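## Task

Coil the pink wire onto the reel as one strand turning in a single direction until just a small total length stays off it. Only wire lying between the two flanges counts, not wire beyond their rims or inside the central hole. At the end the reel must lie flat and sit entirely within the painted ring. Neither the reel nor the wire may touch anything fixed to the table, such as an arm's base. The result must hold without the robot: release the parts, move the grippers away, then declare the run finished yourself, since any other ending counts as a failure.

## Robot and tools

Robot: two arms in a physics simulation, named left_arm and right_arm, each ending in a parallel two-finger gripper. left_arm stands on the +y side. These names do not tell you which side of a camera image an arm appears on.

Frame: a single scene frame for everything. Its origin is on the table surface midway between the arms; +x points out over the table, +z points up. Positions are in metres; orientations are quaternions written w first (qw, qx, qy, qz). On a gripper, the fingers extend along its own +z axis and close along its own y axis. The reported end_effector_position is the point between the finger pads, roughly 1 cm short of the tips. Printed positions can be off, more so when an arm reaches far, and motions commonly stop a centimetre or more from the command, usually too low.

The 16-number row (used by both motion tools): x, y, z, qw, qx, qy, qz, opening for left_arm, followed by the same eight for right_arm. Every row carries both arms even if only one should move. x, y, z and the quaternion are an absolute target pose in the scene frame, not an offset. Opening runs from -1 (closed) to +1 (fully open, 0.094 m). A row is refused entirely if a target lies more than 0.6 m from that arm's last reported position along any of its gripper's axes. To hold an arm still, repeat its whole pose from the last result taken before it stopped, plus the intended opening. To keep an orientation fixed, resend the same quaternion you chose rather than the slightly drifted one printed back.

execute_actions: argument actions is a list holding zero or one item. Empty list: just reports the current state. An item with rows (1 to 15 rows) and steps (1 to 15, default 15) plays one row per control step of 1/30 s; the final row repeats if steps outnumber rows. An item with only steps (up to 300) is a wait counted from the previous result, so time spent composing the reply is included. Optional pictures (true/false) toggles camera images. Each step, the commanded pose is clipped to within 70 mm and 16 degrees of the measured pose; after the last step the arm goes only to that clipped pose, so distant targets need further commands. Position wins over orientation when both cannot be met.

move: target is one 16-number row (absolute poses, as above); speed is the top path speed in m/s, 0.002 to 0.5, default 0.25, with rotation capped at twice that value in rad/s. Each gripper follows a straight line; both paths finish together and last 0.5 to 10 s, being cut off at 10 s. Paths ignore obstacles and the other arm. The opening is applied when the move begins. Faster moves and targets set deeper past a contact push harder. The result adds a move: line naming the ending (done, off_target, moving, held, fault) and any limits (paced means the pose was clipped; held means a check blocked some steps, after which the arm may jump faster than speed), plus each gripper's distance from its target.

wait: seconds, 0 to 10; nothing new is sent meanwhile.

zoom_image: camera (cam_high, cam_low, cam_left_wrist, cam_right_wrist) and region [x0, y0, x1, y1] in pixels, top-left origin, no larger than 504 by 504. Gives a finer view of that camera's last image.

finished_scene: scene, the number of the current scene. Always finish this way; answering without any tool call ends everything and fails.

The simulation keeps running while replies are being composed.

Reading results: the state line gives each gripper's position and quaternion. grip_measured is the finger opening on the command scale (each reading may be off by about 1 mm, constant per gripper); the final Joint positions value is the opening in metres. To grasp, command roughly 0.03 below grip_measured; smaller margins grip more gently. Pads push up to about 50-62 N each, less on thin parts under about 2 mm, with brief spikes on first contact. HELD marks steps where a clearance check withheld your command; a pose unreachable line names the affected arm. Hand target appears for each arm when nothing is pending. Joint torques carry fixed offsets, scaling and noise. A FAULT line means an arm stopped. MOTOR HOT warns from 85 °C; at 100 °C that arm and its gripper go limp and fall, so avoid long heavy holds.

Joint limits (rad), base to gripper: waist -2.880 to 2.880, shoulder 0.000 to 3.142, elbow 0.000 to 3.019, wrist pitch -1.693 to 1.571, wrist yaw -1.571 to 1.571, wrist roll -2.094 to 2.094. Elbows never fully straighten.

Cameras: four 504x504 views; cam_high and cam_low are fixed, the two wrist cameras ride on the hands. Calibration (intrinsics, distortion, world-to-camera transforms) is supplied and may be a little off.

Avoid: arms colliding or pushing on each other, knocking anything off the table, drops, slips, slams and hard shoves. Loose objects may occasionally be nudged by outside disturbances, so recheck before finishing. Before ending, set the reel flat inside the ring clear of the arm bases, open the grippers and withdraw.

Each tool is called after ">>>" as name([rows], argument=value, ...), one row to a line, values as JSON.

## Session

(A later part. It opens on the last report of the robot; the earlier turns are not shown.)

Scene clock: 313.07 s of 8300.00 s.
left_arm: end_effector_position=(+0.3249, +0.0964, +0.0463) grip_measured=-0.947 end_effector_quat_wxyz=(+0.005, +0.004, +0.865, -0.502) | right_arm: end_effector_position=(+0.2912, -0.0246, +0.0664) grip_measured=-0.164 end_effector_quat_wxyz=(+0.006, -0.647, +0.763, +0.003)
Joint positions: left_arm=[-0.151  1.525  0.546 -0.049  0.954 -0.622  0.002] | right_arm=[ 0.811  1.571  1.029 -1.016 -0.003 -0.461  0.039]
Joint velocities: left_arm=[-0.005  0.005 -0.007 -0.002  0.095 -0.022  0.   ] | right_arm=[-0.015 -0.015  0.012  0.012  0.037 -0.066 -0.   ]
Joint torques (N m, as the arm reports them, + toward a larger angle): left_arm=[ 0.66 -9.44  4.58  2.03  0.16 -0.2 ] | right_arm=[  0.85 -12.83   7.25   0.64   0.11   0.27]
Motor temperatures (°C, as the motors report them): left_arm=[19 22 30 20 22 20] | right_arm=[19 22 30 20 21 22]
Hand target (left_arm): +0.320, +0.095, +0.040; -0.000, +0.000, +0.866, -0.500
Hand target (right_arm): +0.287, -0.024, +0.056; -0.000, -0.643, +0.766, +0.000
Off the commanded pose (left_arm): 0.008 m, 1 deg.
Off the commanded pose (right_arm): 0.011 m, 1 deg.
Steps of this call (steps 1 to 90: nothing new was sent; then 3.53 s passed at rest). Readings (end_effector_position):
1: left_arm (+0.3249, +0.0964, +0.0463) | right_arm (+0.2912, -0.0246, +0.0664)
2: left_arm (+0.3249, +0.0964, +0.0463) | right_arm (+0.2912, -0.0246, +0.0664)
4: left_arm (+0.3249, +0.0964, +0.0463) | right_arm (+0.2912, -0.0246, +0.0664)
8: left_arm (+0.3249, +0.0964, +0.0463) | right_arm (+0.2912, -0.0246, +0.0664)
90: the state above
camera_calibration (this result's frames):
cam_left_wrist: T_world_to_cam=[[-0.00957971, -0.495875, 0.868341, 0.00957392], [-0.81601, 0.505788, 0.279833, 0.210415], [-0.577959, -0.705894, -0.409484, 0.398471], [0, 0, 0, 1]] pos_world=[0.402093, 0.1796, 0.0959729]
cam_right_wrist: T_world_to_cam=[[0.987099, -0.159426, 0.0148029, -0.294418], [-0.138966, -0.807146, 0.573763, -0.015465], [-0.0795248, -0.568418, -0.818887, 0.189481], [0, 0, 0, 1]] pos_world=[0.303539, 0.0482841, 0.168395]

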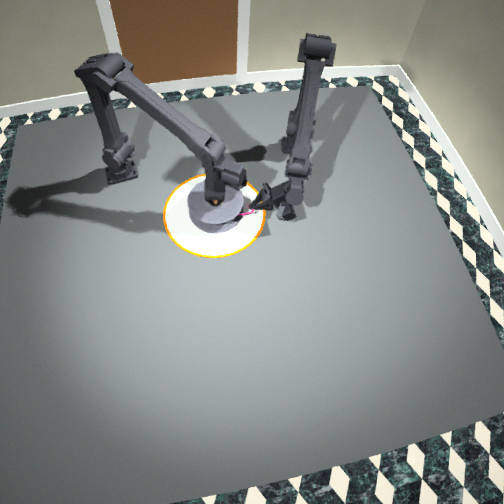

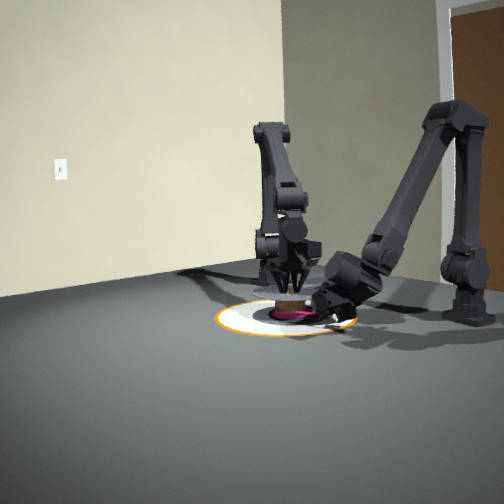

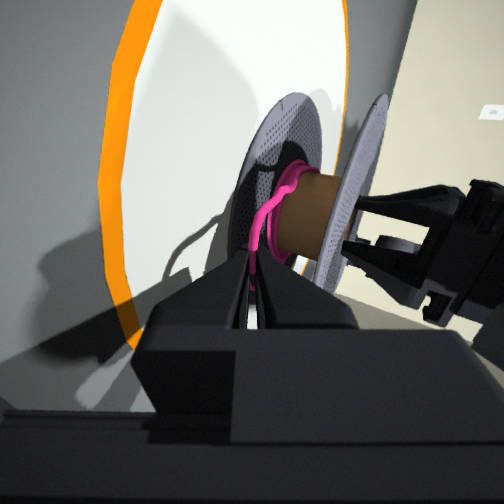

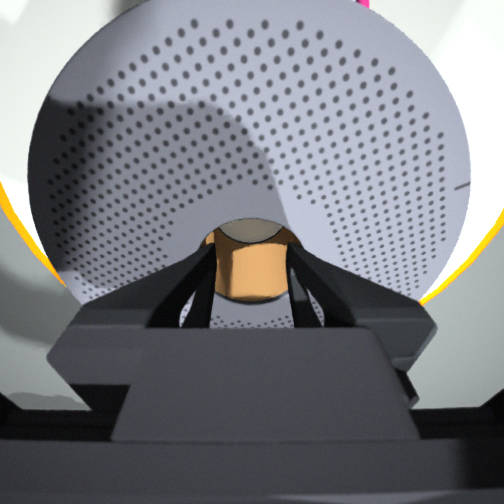

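>>> move(target=[0.305,0.07,0.036,0,0,0.866,-0.5,-1,0.287,-0.024,0.056,0,-0.30,0.954,0,-0.14], speed=0.2)

>>> move(target=[0.297,0.045,0.034,0,0,0.866,-0.5,-1,0.287,-0.024,0.056,0,0,1,0,-0.14], speed=0.2)

Scene clock: 317.37 s of 8300.00 s.
left_arm: end_effector_position=(+0.3101, +0.0698, +0.0440) grip_measured=-0.947 end_effector_quat_wxyz=(+0.006, +0.006, +0.864, -0.503) | right_arm: end_effector_position=(+0.2911, -0.0245, +0.0664) grip_measured=-0.164 end_effector_quat_wxyz=(+0.004, -0.307, +0.952, +0.005)
Joint positions: left_arm=[-0.244  1.527  0.514  0.091  0.903 -0.748  0.002] | right_arm=[ 0.811  1.571  1.029 -1.016 -0.003  0.323  0.039]
Joint velocities: left_arm=[ 0.015 -0.015  0.002  0.002 -0.007 -0.037 -0.   ] | right_arm=[ 0.005 -0.005 -0.007  0.007 -0.022  0.022 -0.001]
Joint torques (N m, as the arm reports them, + toward a larger angle): left_arm=[ 0.69 -8.9   4.38  2.17  0.11 -0.21] | right_arm=[  0.86 -12.86   7.26   0.64   0.21   0.28]
Motor temperatures (°C, as the motors report them): left_arm=[19 22 30 20 22 20] | right_arm=[19 22 29 20 21 22]
Hand target (left_arm): +0.305, +0.070, +0.036; -0.001, +0.000, +0.866, -0.500
Hand target (right_arm): +0.287, -0.024, +0.056; -0.000, -0.300, +0.954, -0.000
Off the commanded pose (left_arm): 0.009 m, 1 deg.
Off the commanded pose (right_arm): 0.011 m, 1 deg.
move: off_target (right_arm)
camera_calibration (this result's frames):
cam_left_wrist: T_world_to_cam=[[-0.0143301, -0.493554, 0.869597, -0.000481956], [-0.816006, 0.508386, 0.275096, 0.212468], [-0.577866, -0.705654, -0.410028, 0.370268], [0, 0, 0, 1]] pos_world=[0.387333, 0.153027, 0.0937901]
cam_right_wrist: T_world_to_cam=[[0.586882, -0.809664, 0.00379171, -0.192989], [-0.663665, -0.478362, 0.575082, 0.1453], [-0.463809, -0.340021, -0.818087, 0.306932], [0, 0, 0, 1]] pos_world=[0.35205, 0.0176134, 0.16827]

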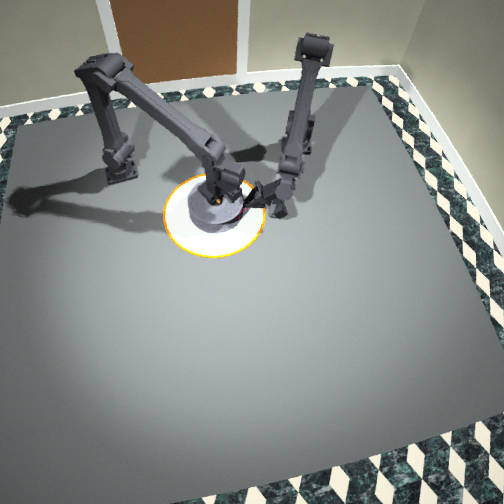

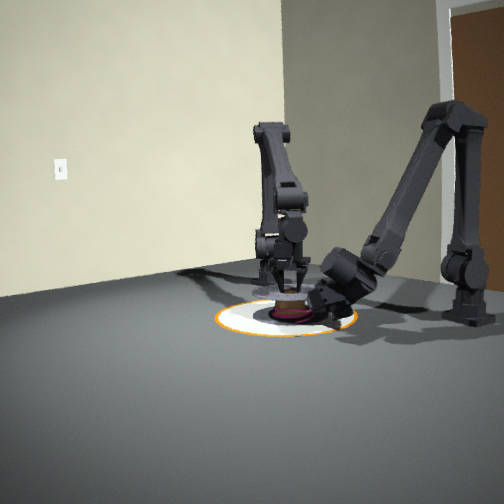

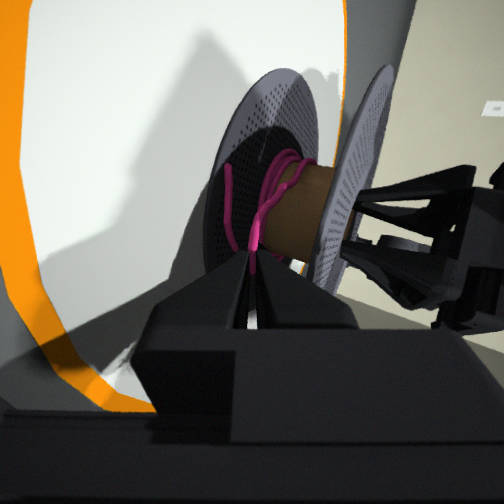

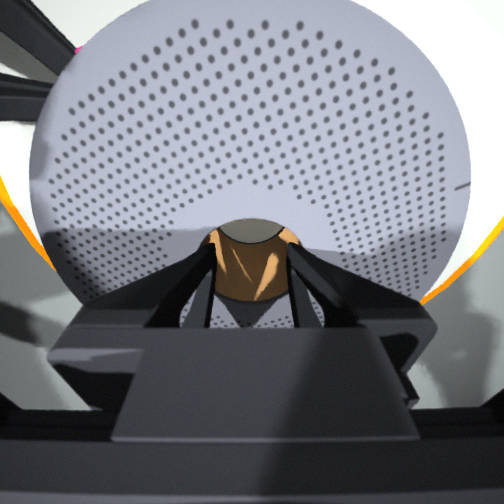

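Scene clock: 319.40 s of 8300.00 s.
left_arm: end_effector_position=(+0.3050, +0.0465, +0.0404) grip_measured=-0.947 end_effector_quat_wxyz=(+0.008, +0.003, +0.865, -0.501) | right_arm: end_effector_position=(+0.2913, -0.0247, +0.0664) grip_measured=-0.164 end_effector_quat_wxyz=(+0.003, -0.012, +1.000, +0.006)
Joint positions: left_arm=[-0.319  1.551  0.514  0.185  0.847 -0.844  0.002] | right_arm=[ 0.811  1.571  1.029 -1.016 -0.002  0.922  0.039]
Joint velocities: left_arm=[-0.005 -0.005  0.002 -0.007  0.022  0.007 -0.   ] | right_arm=[-0.024  0.015  0.002 -0.007 -0.051  0.022 -0.002]
Joint torques (N m, as the arm reports them, + toward a larger angle): left_arm=[ 0.24 -9.56  4.11  2.42  0.25 -0.22] | right_arm=[  0.84 -12.82   7.23   0.61   0.18   0.38]
Motor temperatures (°C, as the motors report them): left_arm=[19 22 29 20 22 20] | right_arm=[19 22 29 20 21 22]
Hand target (left_arm): +0.297, +0.045, +0.034; -0.001, +0.000, +0.866, -0.500
Hand target (right_arm): +0.287, -0.024, +0.056; -0.000, -0.000, +1.000, -0.000
Off the commanded pose (left_arm): 0.010 m, 1 deg.
Off the commanded pose (right_arm): 0.011 m, 2 deg.
move: off_target (right_arm)
camera_calibration (this result's frames):
cam_left_wrist: T_world_to_cam=[[-0.0098072, -0.49863, 0.86676, -0.0100054], [-0.820149, 0.499903, 0.278304, 0.222674], [-0.572066, -0.708143, -0.413853, 0.347846], [0, 0, 0, 1]] pos_world=[0.381519, 0.13002, 0.0906584]
cam_right_wrist: T_world_to_cam=[[0.027947, -0.999609, -0.000505916, -0.0347989], [-0.814881, -0.0230755, 0.579169, 0.200375], [-0.578955, -0.0157738, -0.815207, 0.348326], [0, 0, 0, 1]] pos_world=[0.365919, -0.0246672, 0.167889]

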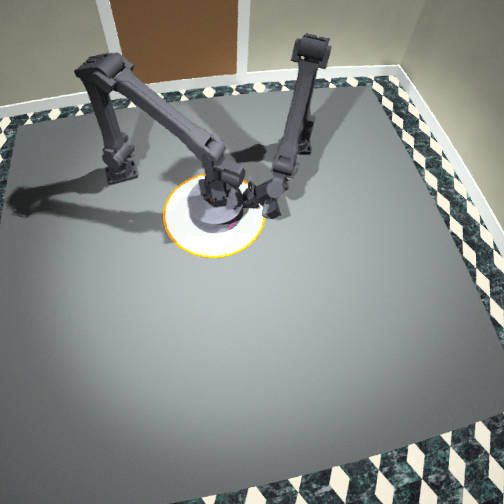

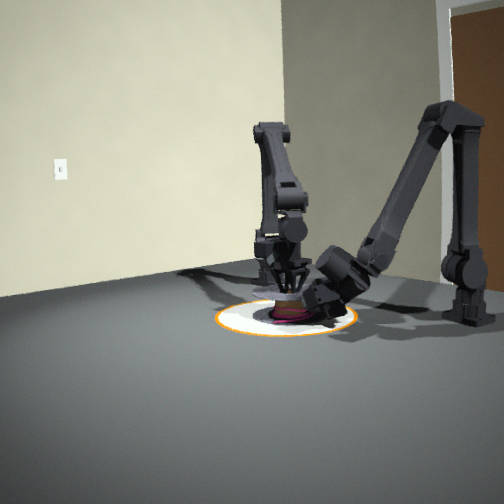

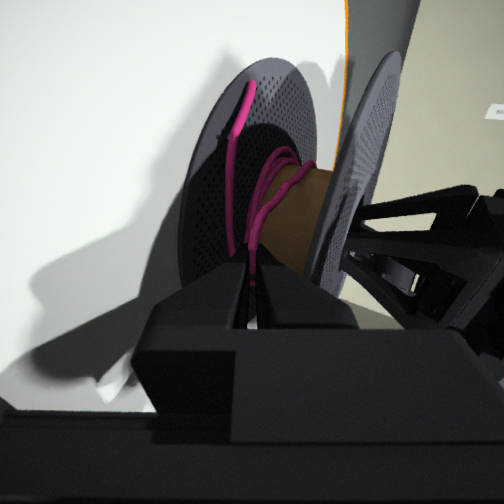

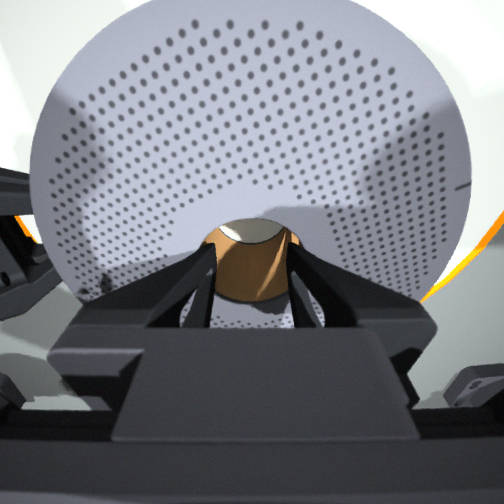

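Taut. Release.

>>> move(target=[0.300,0.045,0.034,0,0,0.866,-0.5,-0.84,0.287,-0.024,0.056,0,0,1,0,-0.14], speed=0.05)

>>> move(target=[0.302,0.11,0.06,0,0,0.866,-0.5,-0.84,0.289,-0.024,0.058,0,0,1,0,-1], speed=0.1)

>>> move(target=[0.30,0.2,0.12,0,0,0.866,-0.5,-0.84,0.297,-0.012,0.13,0,0,1,0,-1], speed=0.1)

>>> move(target=[0.30,0.2,0.12,0,0,0.866,-0.5,-0.84,0.22,-0.22,0.2,0,0,1,0,-1])

>>> zoom_image(camera="cam_low", region=[200,260,380,350])

>>> zoom_image(camera="cam_high", region=[150,160,280,270])

Scene clock: 323.50 s of 8300.00 s.
left_arm: end_effector_position=(+0.3048, +0.0472, +0.0383) grip_measured=-0.843 end_effector_quat_wxyz=(+0.008, +0.000, +0.867, -0.498) | right_arm: end_effector_position=(+0.2913, -0.0249, +0.0667) grip_measured=-0.164 end_effector_quat_wxyz=(+0.003, -0.006, +1.000, +0.006)
Joint positions: left_arm=[-0.319  1.554  0.513  0.185  0.842 -0.844  0.007] | right_arm=[ 0.811  1.57   1.029 -1.017 -0.001  0.934  0.039]
Joint velocities: left_arm=[-0.005 -0.005  0.002  0.002 -0.037 -0.022  0.001] | right_arm=[-0.015 -0.024  0.007 -0.022  0.007  0.007 -0.   ]
Joint torques (N m, as the arm reports them, + toward a larger angle): left_arm=[ 0.65 -9.36  4.83  2.04  0.5  -0.15] | right_arm=[  0.86 -12.73   7.22   0.66   0.15   0.25]
Motor temperatures (°C, as the motors report them): left_arm=[19 22 29 20 22 20] | right_arm=[19 22 29 20 21 22]
Hand target (left_arm): +0.300, +0.045, +0.034; -0.000, -0.000, +0.866, -0.500
Hand target (right_arm): +0.287, -0.024, +0.056; -0.000, -0.000, +1.000, +0.000
Off the commanded pose (left_arm): 0.007 m, 1 deg.
Off the commanded pose (right_arm): 0.012 m, 1 deg.
After step 90, 0.40 s passed at rest.
move: off_target (right_arm)
camera_calibration (this result's frames):
cam_left_wrist: T_world_to_cam=[[-0.00555092, -0.503413, 0.864028, -0.00875026], [-0.821172, 0.495371, 0.283345, 0.223024], [-0.570654, -0.707943, -0.416138, 0.347039], [0, 0, 0, 1]] pos_world=[0.381131, 0.130799, 0.088784]
cam_right_wrist: T_world_to_cam=[[0.0157339, -0.999876, 0.000176788, -0.0315577], [-0.815247, -0.0127262, 0.578974, 0.200548], [-0.5789, -0.00925363, -0.815346, 0.348705], [0, 0, 0, 1]] pos_world=[0.365858, -0.0257748, 0.168209]

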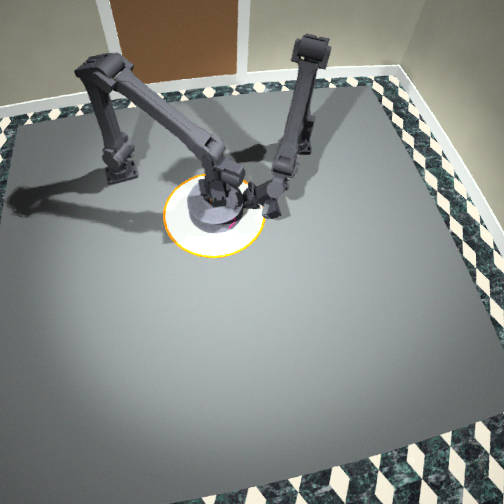

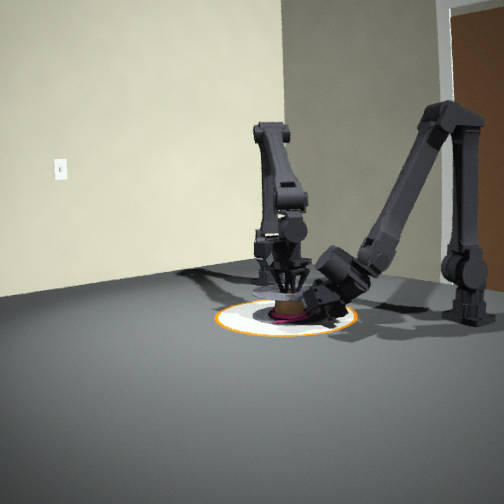

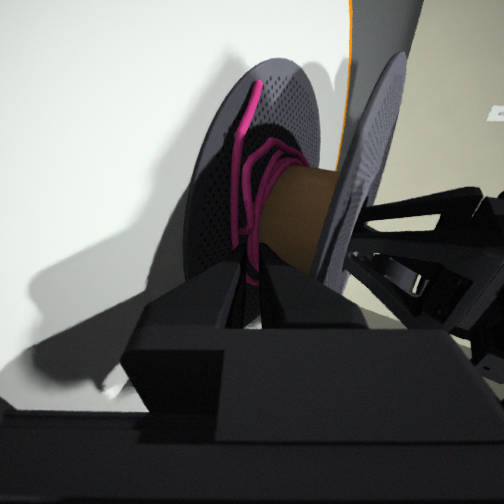

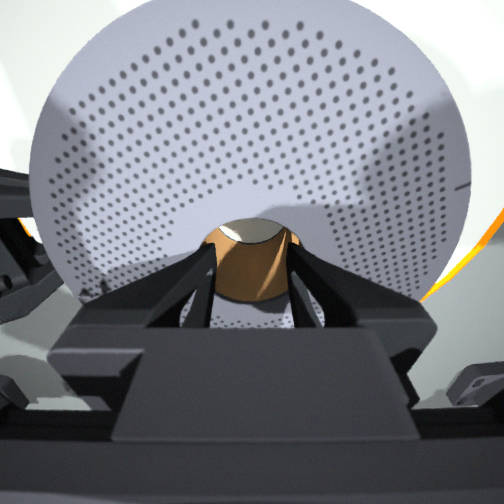

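Scene clock: 324.70 s of 8300.00 s.
left_arm: end_effector_position=(+0.3052, +0.1076, +0.0602) grip_measured=-0.843 end_effector_quat_wxyz=(+0.002, -0.002, +0.866, -0.500) | right_arm: end_effector_position=(+0.2913, -0.0249, +0.0667) grip_measured=-0.996 end_effector_quat_wxyz=(+0.003, -0.002, +1.000, +0.006)
Joint positions: left_arm=[-0.14   1.425  0.501 -0.122  0.955 -0.614  0.007] | right_arm=[ 0.811  1.57   1.029 -1.017 -0.001  0.942  0.   ]
Joint velocities: left_arm=[ 0.005 -0.005  0.007 -0.012 -0.037  0.037  0.001] | right_arm=[ 0.005  0.005 -0.012 -0.012 -0.022  0.066 -0.001]
Joint torques (N m, as the arm reports them, + toward a larger angle): left_arm=[ 2.17 -9.8   5.54  0.13  0.51  0.13] | right_arm=[  0.47 -12.77   7.75   0.42   0.15   0.16]
Motor temperatures (°C, as the motors report them): left_arm=[19 22 29 20 22 20] | right_arm=[19 22 29 20 21 22]
Hand target (left_arm): +0.303, +0.111, +0.060; +0.001, -0.000, +0.866, -0.499
Hand target (right_arm): +0.289, -0.024, +0.058; -0.000, +0.000, +1.000, +0.000
Off the commanded pose (left_arm): 0.004 m, 0 deg.
Off the commanded pose (right_arm): 0.009 m, 1 deg.
move: done
camera_calibration (this result's frames):
cam_left_wrist: T_world_to_cam=[[0.00383294, -0.500152, 0.865929, -0.000598161], [-0.816295, 0.498623, 0.291613, 0.184934], [-0.577623, -0.707971, -0.40636, 0.400629], [0, 0, 0, 1]] pos_world=[0.382376, 0.191122, 0.109389]
cam_right_wrist: T_world_to_cam=[[0.00810558, -0.999967, 0.00012522, -0.0293344], [-0.815271, -0.00653595, 0.579043, 0.200705], [-0.579023, -0.00479557, -0.815297, 0.348849], [0, 0, 0, 1]] pos_world=[0.365858, -0.0263487, 0.168203]

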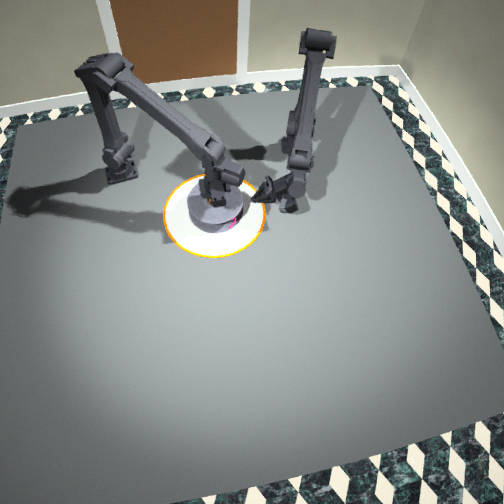

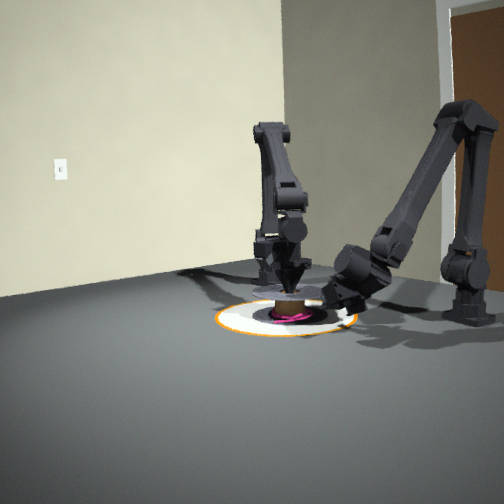

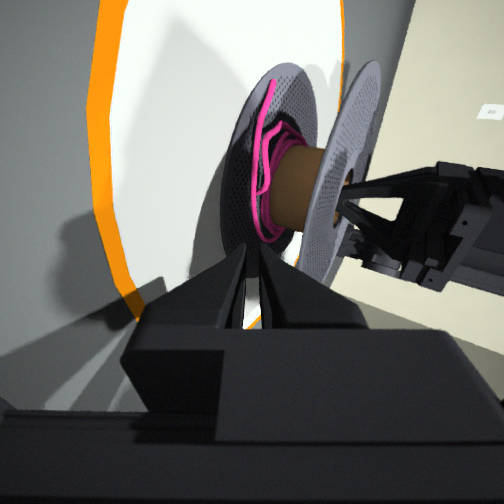

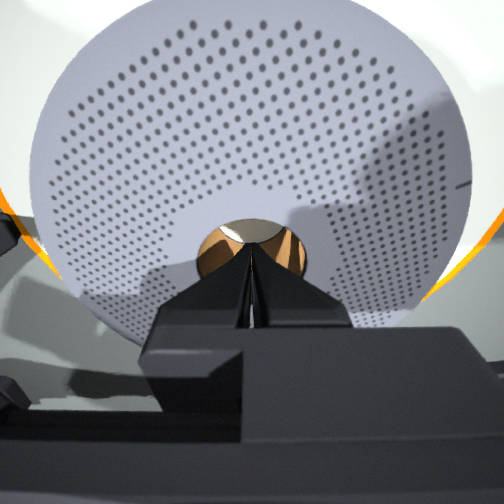

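Scene clock: 326.40 s of 8300.00 s.
left_arm: end_effector_position=(+0.2820, +0.1999, +0.1054) grip_measured=-0.843 end_effector_quat_wxyz=(-0.018, -0.012, +0.868, -0.496) | right_arm: end_effector_position=(+0.2887, -0.0285, +0.1058) grip_measured=-0.996 end_effector_quat_wxyz=(-0.017, -0.002, +1.000, -0.022)
Joint positions: left_arm=[ 0.166  1.264  0.566 -0.862  1.038 -0.063  0.007] | right_arm=[ 0.811  1.551  1.121 -1.196 -0.001  0.942  0.   ]
Joint velocities: left_arm=[-0.005  0.005  0.007 -0.007  0.007 -0.022  0.   ] | right_arm=[ 0.005 -0.005  0.007  0.002 -0.066  0.007 -0.001]
Joint torques (N m, as the arm reports them, + toward a larger angle): left_arm=[ 2.21 -7.17 10.66 -0.8   0.62  0.14] | right_arm=[  0.54 -15.86  13.02  -0.51   0.14   0.17]
Motor temperatures (°C, as the motors report them): left_arm=[19 22 30 20 22 20] | right_arm=[19 22 30 20 21 22]
Hand target (left_arm): +0.299, +0.202, +0.120; +0.002, -0.001, +0.867, -0.498
Hand target (right_arm): +0.296, -0.013, +0.130; -0.000, +0.000, +1.000, +0.000
Off the commanded pose (left_arm): 0.023 m, 3 deg.
Off the commanded pose (right_arm): 0.030 m, 3 deg.
move: off_target (left_arm, right_arm)
camera_calibration (this result's frames):
cam_left_wrist: T_world_to_cam=[[0.0422398, -0.508645, 0.85994, -0.00201706], [-0.801491, 0.496631, 0.33312, 0.0986923], [-0.596513, -0.703305, -0.386697, 0.47329], [0, 0, 0, 1]] pos_world=[0.36151, 0.282828, 0.151878]
cam_right_wrist: T_world_to_cam=[[0.00844754, -0.998442, 0.0551504, -0.0387586], [-0.79149, 0.0270299, 0.610584, 0.166694], [-0.611123, -0.048809, -0.790029, 0.384566], [0, 0, 0, 1]] pos_world=[0.367281, -0.0244337, 0.204175]

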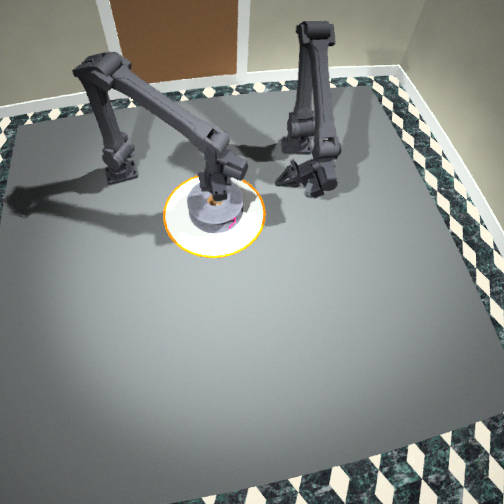

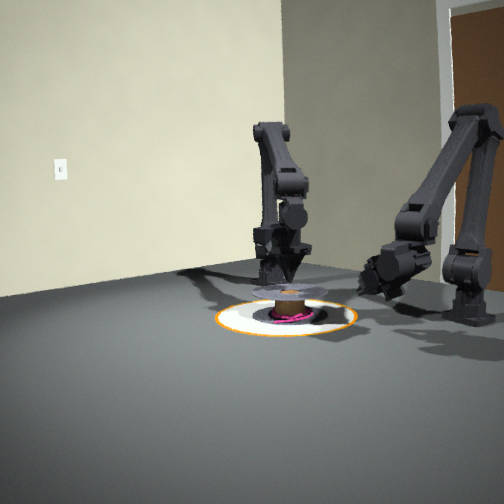

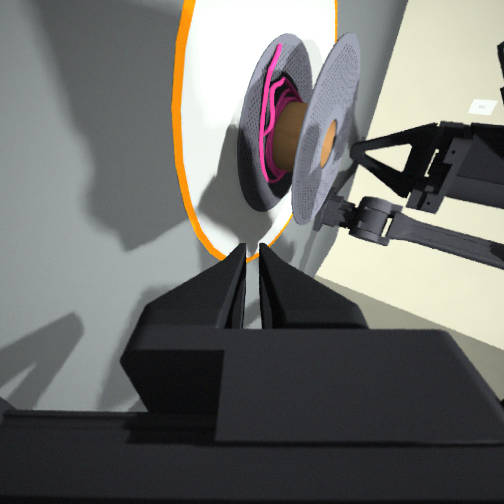

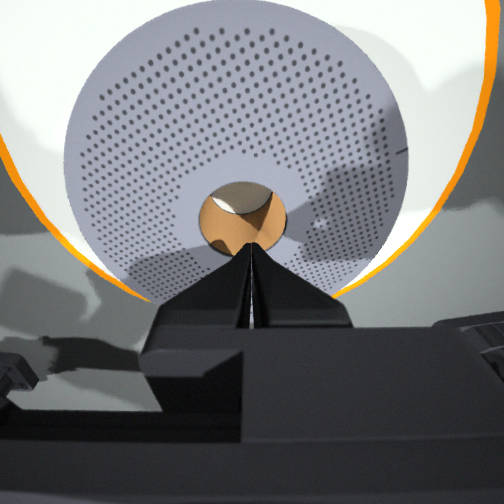

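Scene clock: 327.83 s of 8300.00 s.
left_arm: end_effector_position=(+0.2820, +0.1994, +0.1061) grip_measured=-0.843 end_effector_quat_wxyz=(-0.018, -0.012, +0.867, -0.498) | right_arm: end_effector_position=(+0.2189, -0.2141, +0.2050) grip_measured=-0.996 end_effector_quat_wxyz=(+0.013, +0.000, +1.000, +0.011)
Joint positions: left_arm=[ 0.166  1.264  0.566 -0.862  1.043 -0.062  0.007] | right_arm=[ 0.585  0.904  0.853 -1.487  0.     0.72   0.   ]
Joint velocities: left_arm=[-0.005 -0.015 -0.002 -0.017  0.007  0.007 -0.001] | right_arm=[-0.015 -0.005  0.007 -0.007 -0.022 -0.022  0.   ]
Joint torques (N m, as the arm reports them, + toward a larger angle): left_arm=[ 1.83 -7.02 10.78 -0.69  0.62  0.14] | right_arm=[-1.19 -3.89  8.53 -0.28  0.09 -0.05]
Motor temperatures (°C, as the motors report them): left_arm=[19 22 30 20 22 20] | right_arm=[19 22 30 20 21 22]
Hand target (left_arm): +0.299, +0.200, +0.120; +0.000, +0.000, +0.866, -0.500
Hand target (right_arm): +0.217, -0.219, +0.199; +0.001, -0.000, +1.000, +0.001
Off the commanded pose (left_arm): 0.023 m, 2 deg.
Off the commanded pose (right_arm): 0.008 m, 2 deg.
move: off_target (left_arm)
camera_calibration (this result's frames):
cam_left_wrist: T_world_to_cam=[[0.0411901, -0.504383, 0.862497, -0.00369275], [-0.801457, 0.498789, 0.329964, 0.0985403], [-0.596632, -0.704846, -0.383697, 0.473282], [0, 0, 0, 1]] pos_world=[0.361503, 0.282578, 0.152267]
cam_right_wrist: T_world_to_cam=[[0.00353974, -0.999941, -0.0102347, -0.214815], [-0.825867, -0.00869414, 0.563798, 0.0653644], [-0.563854, 0.00645677, -0.825849, 0.419996], [0, 0, 0, 1]] pos_world=[0.291559, -0.216946, 0.307802]

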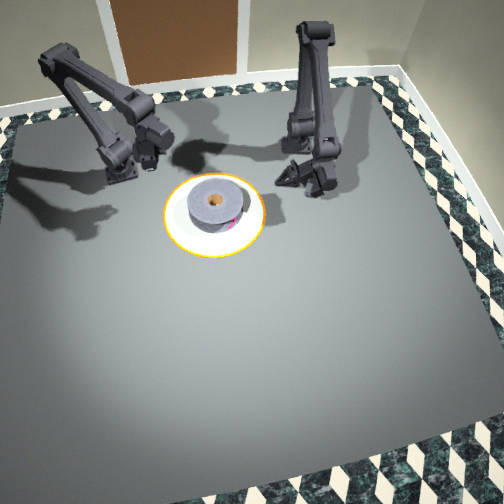

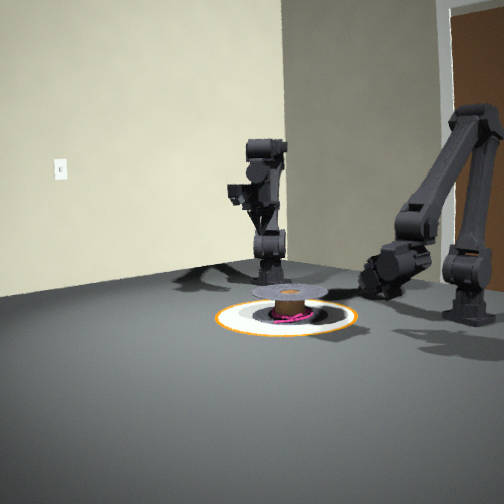

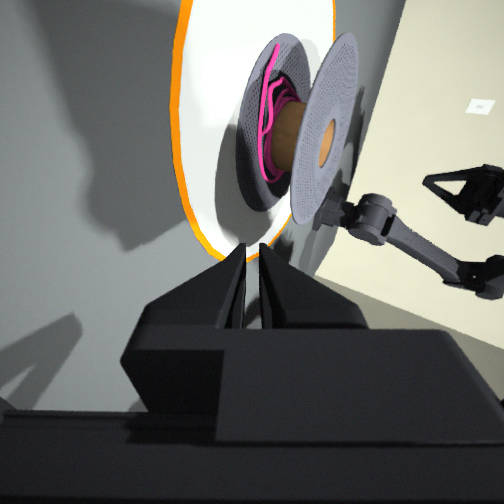

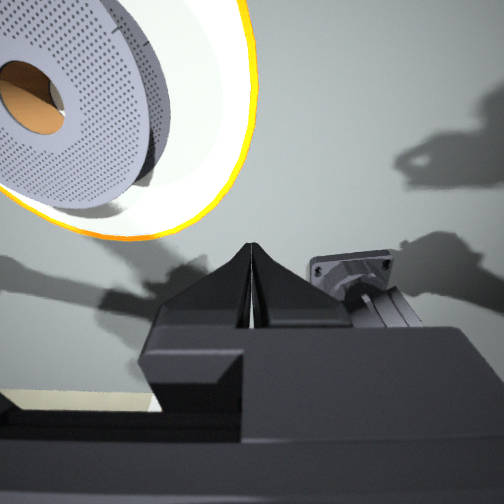

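Region (200, 260, 380, 350) of cam_low's 504x504 image, scaled by 2.800, with more detail than that image has.

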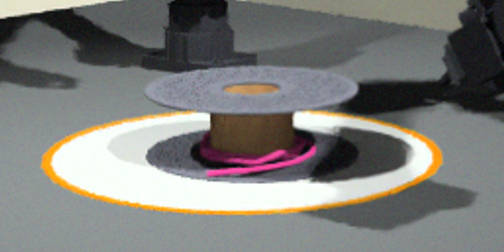

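Region (150, 160, 280, 270) of cam_high's 504x504 image, scaled by 3.877, with more detail than that image has; it fills the top 426 rows of this view, and the rest is white.

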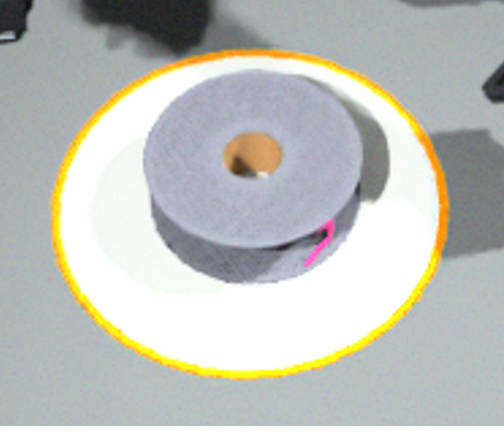

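>>> finished_scene(scene=2)

The scene is finished: the task was done.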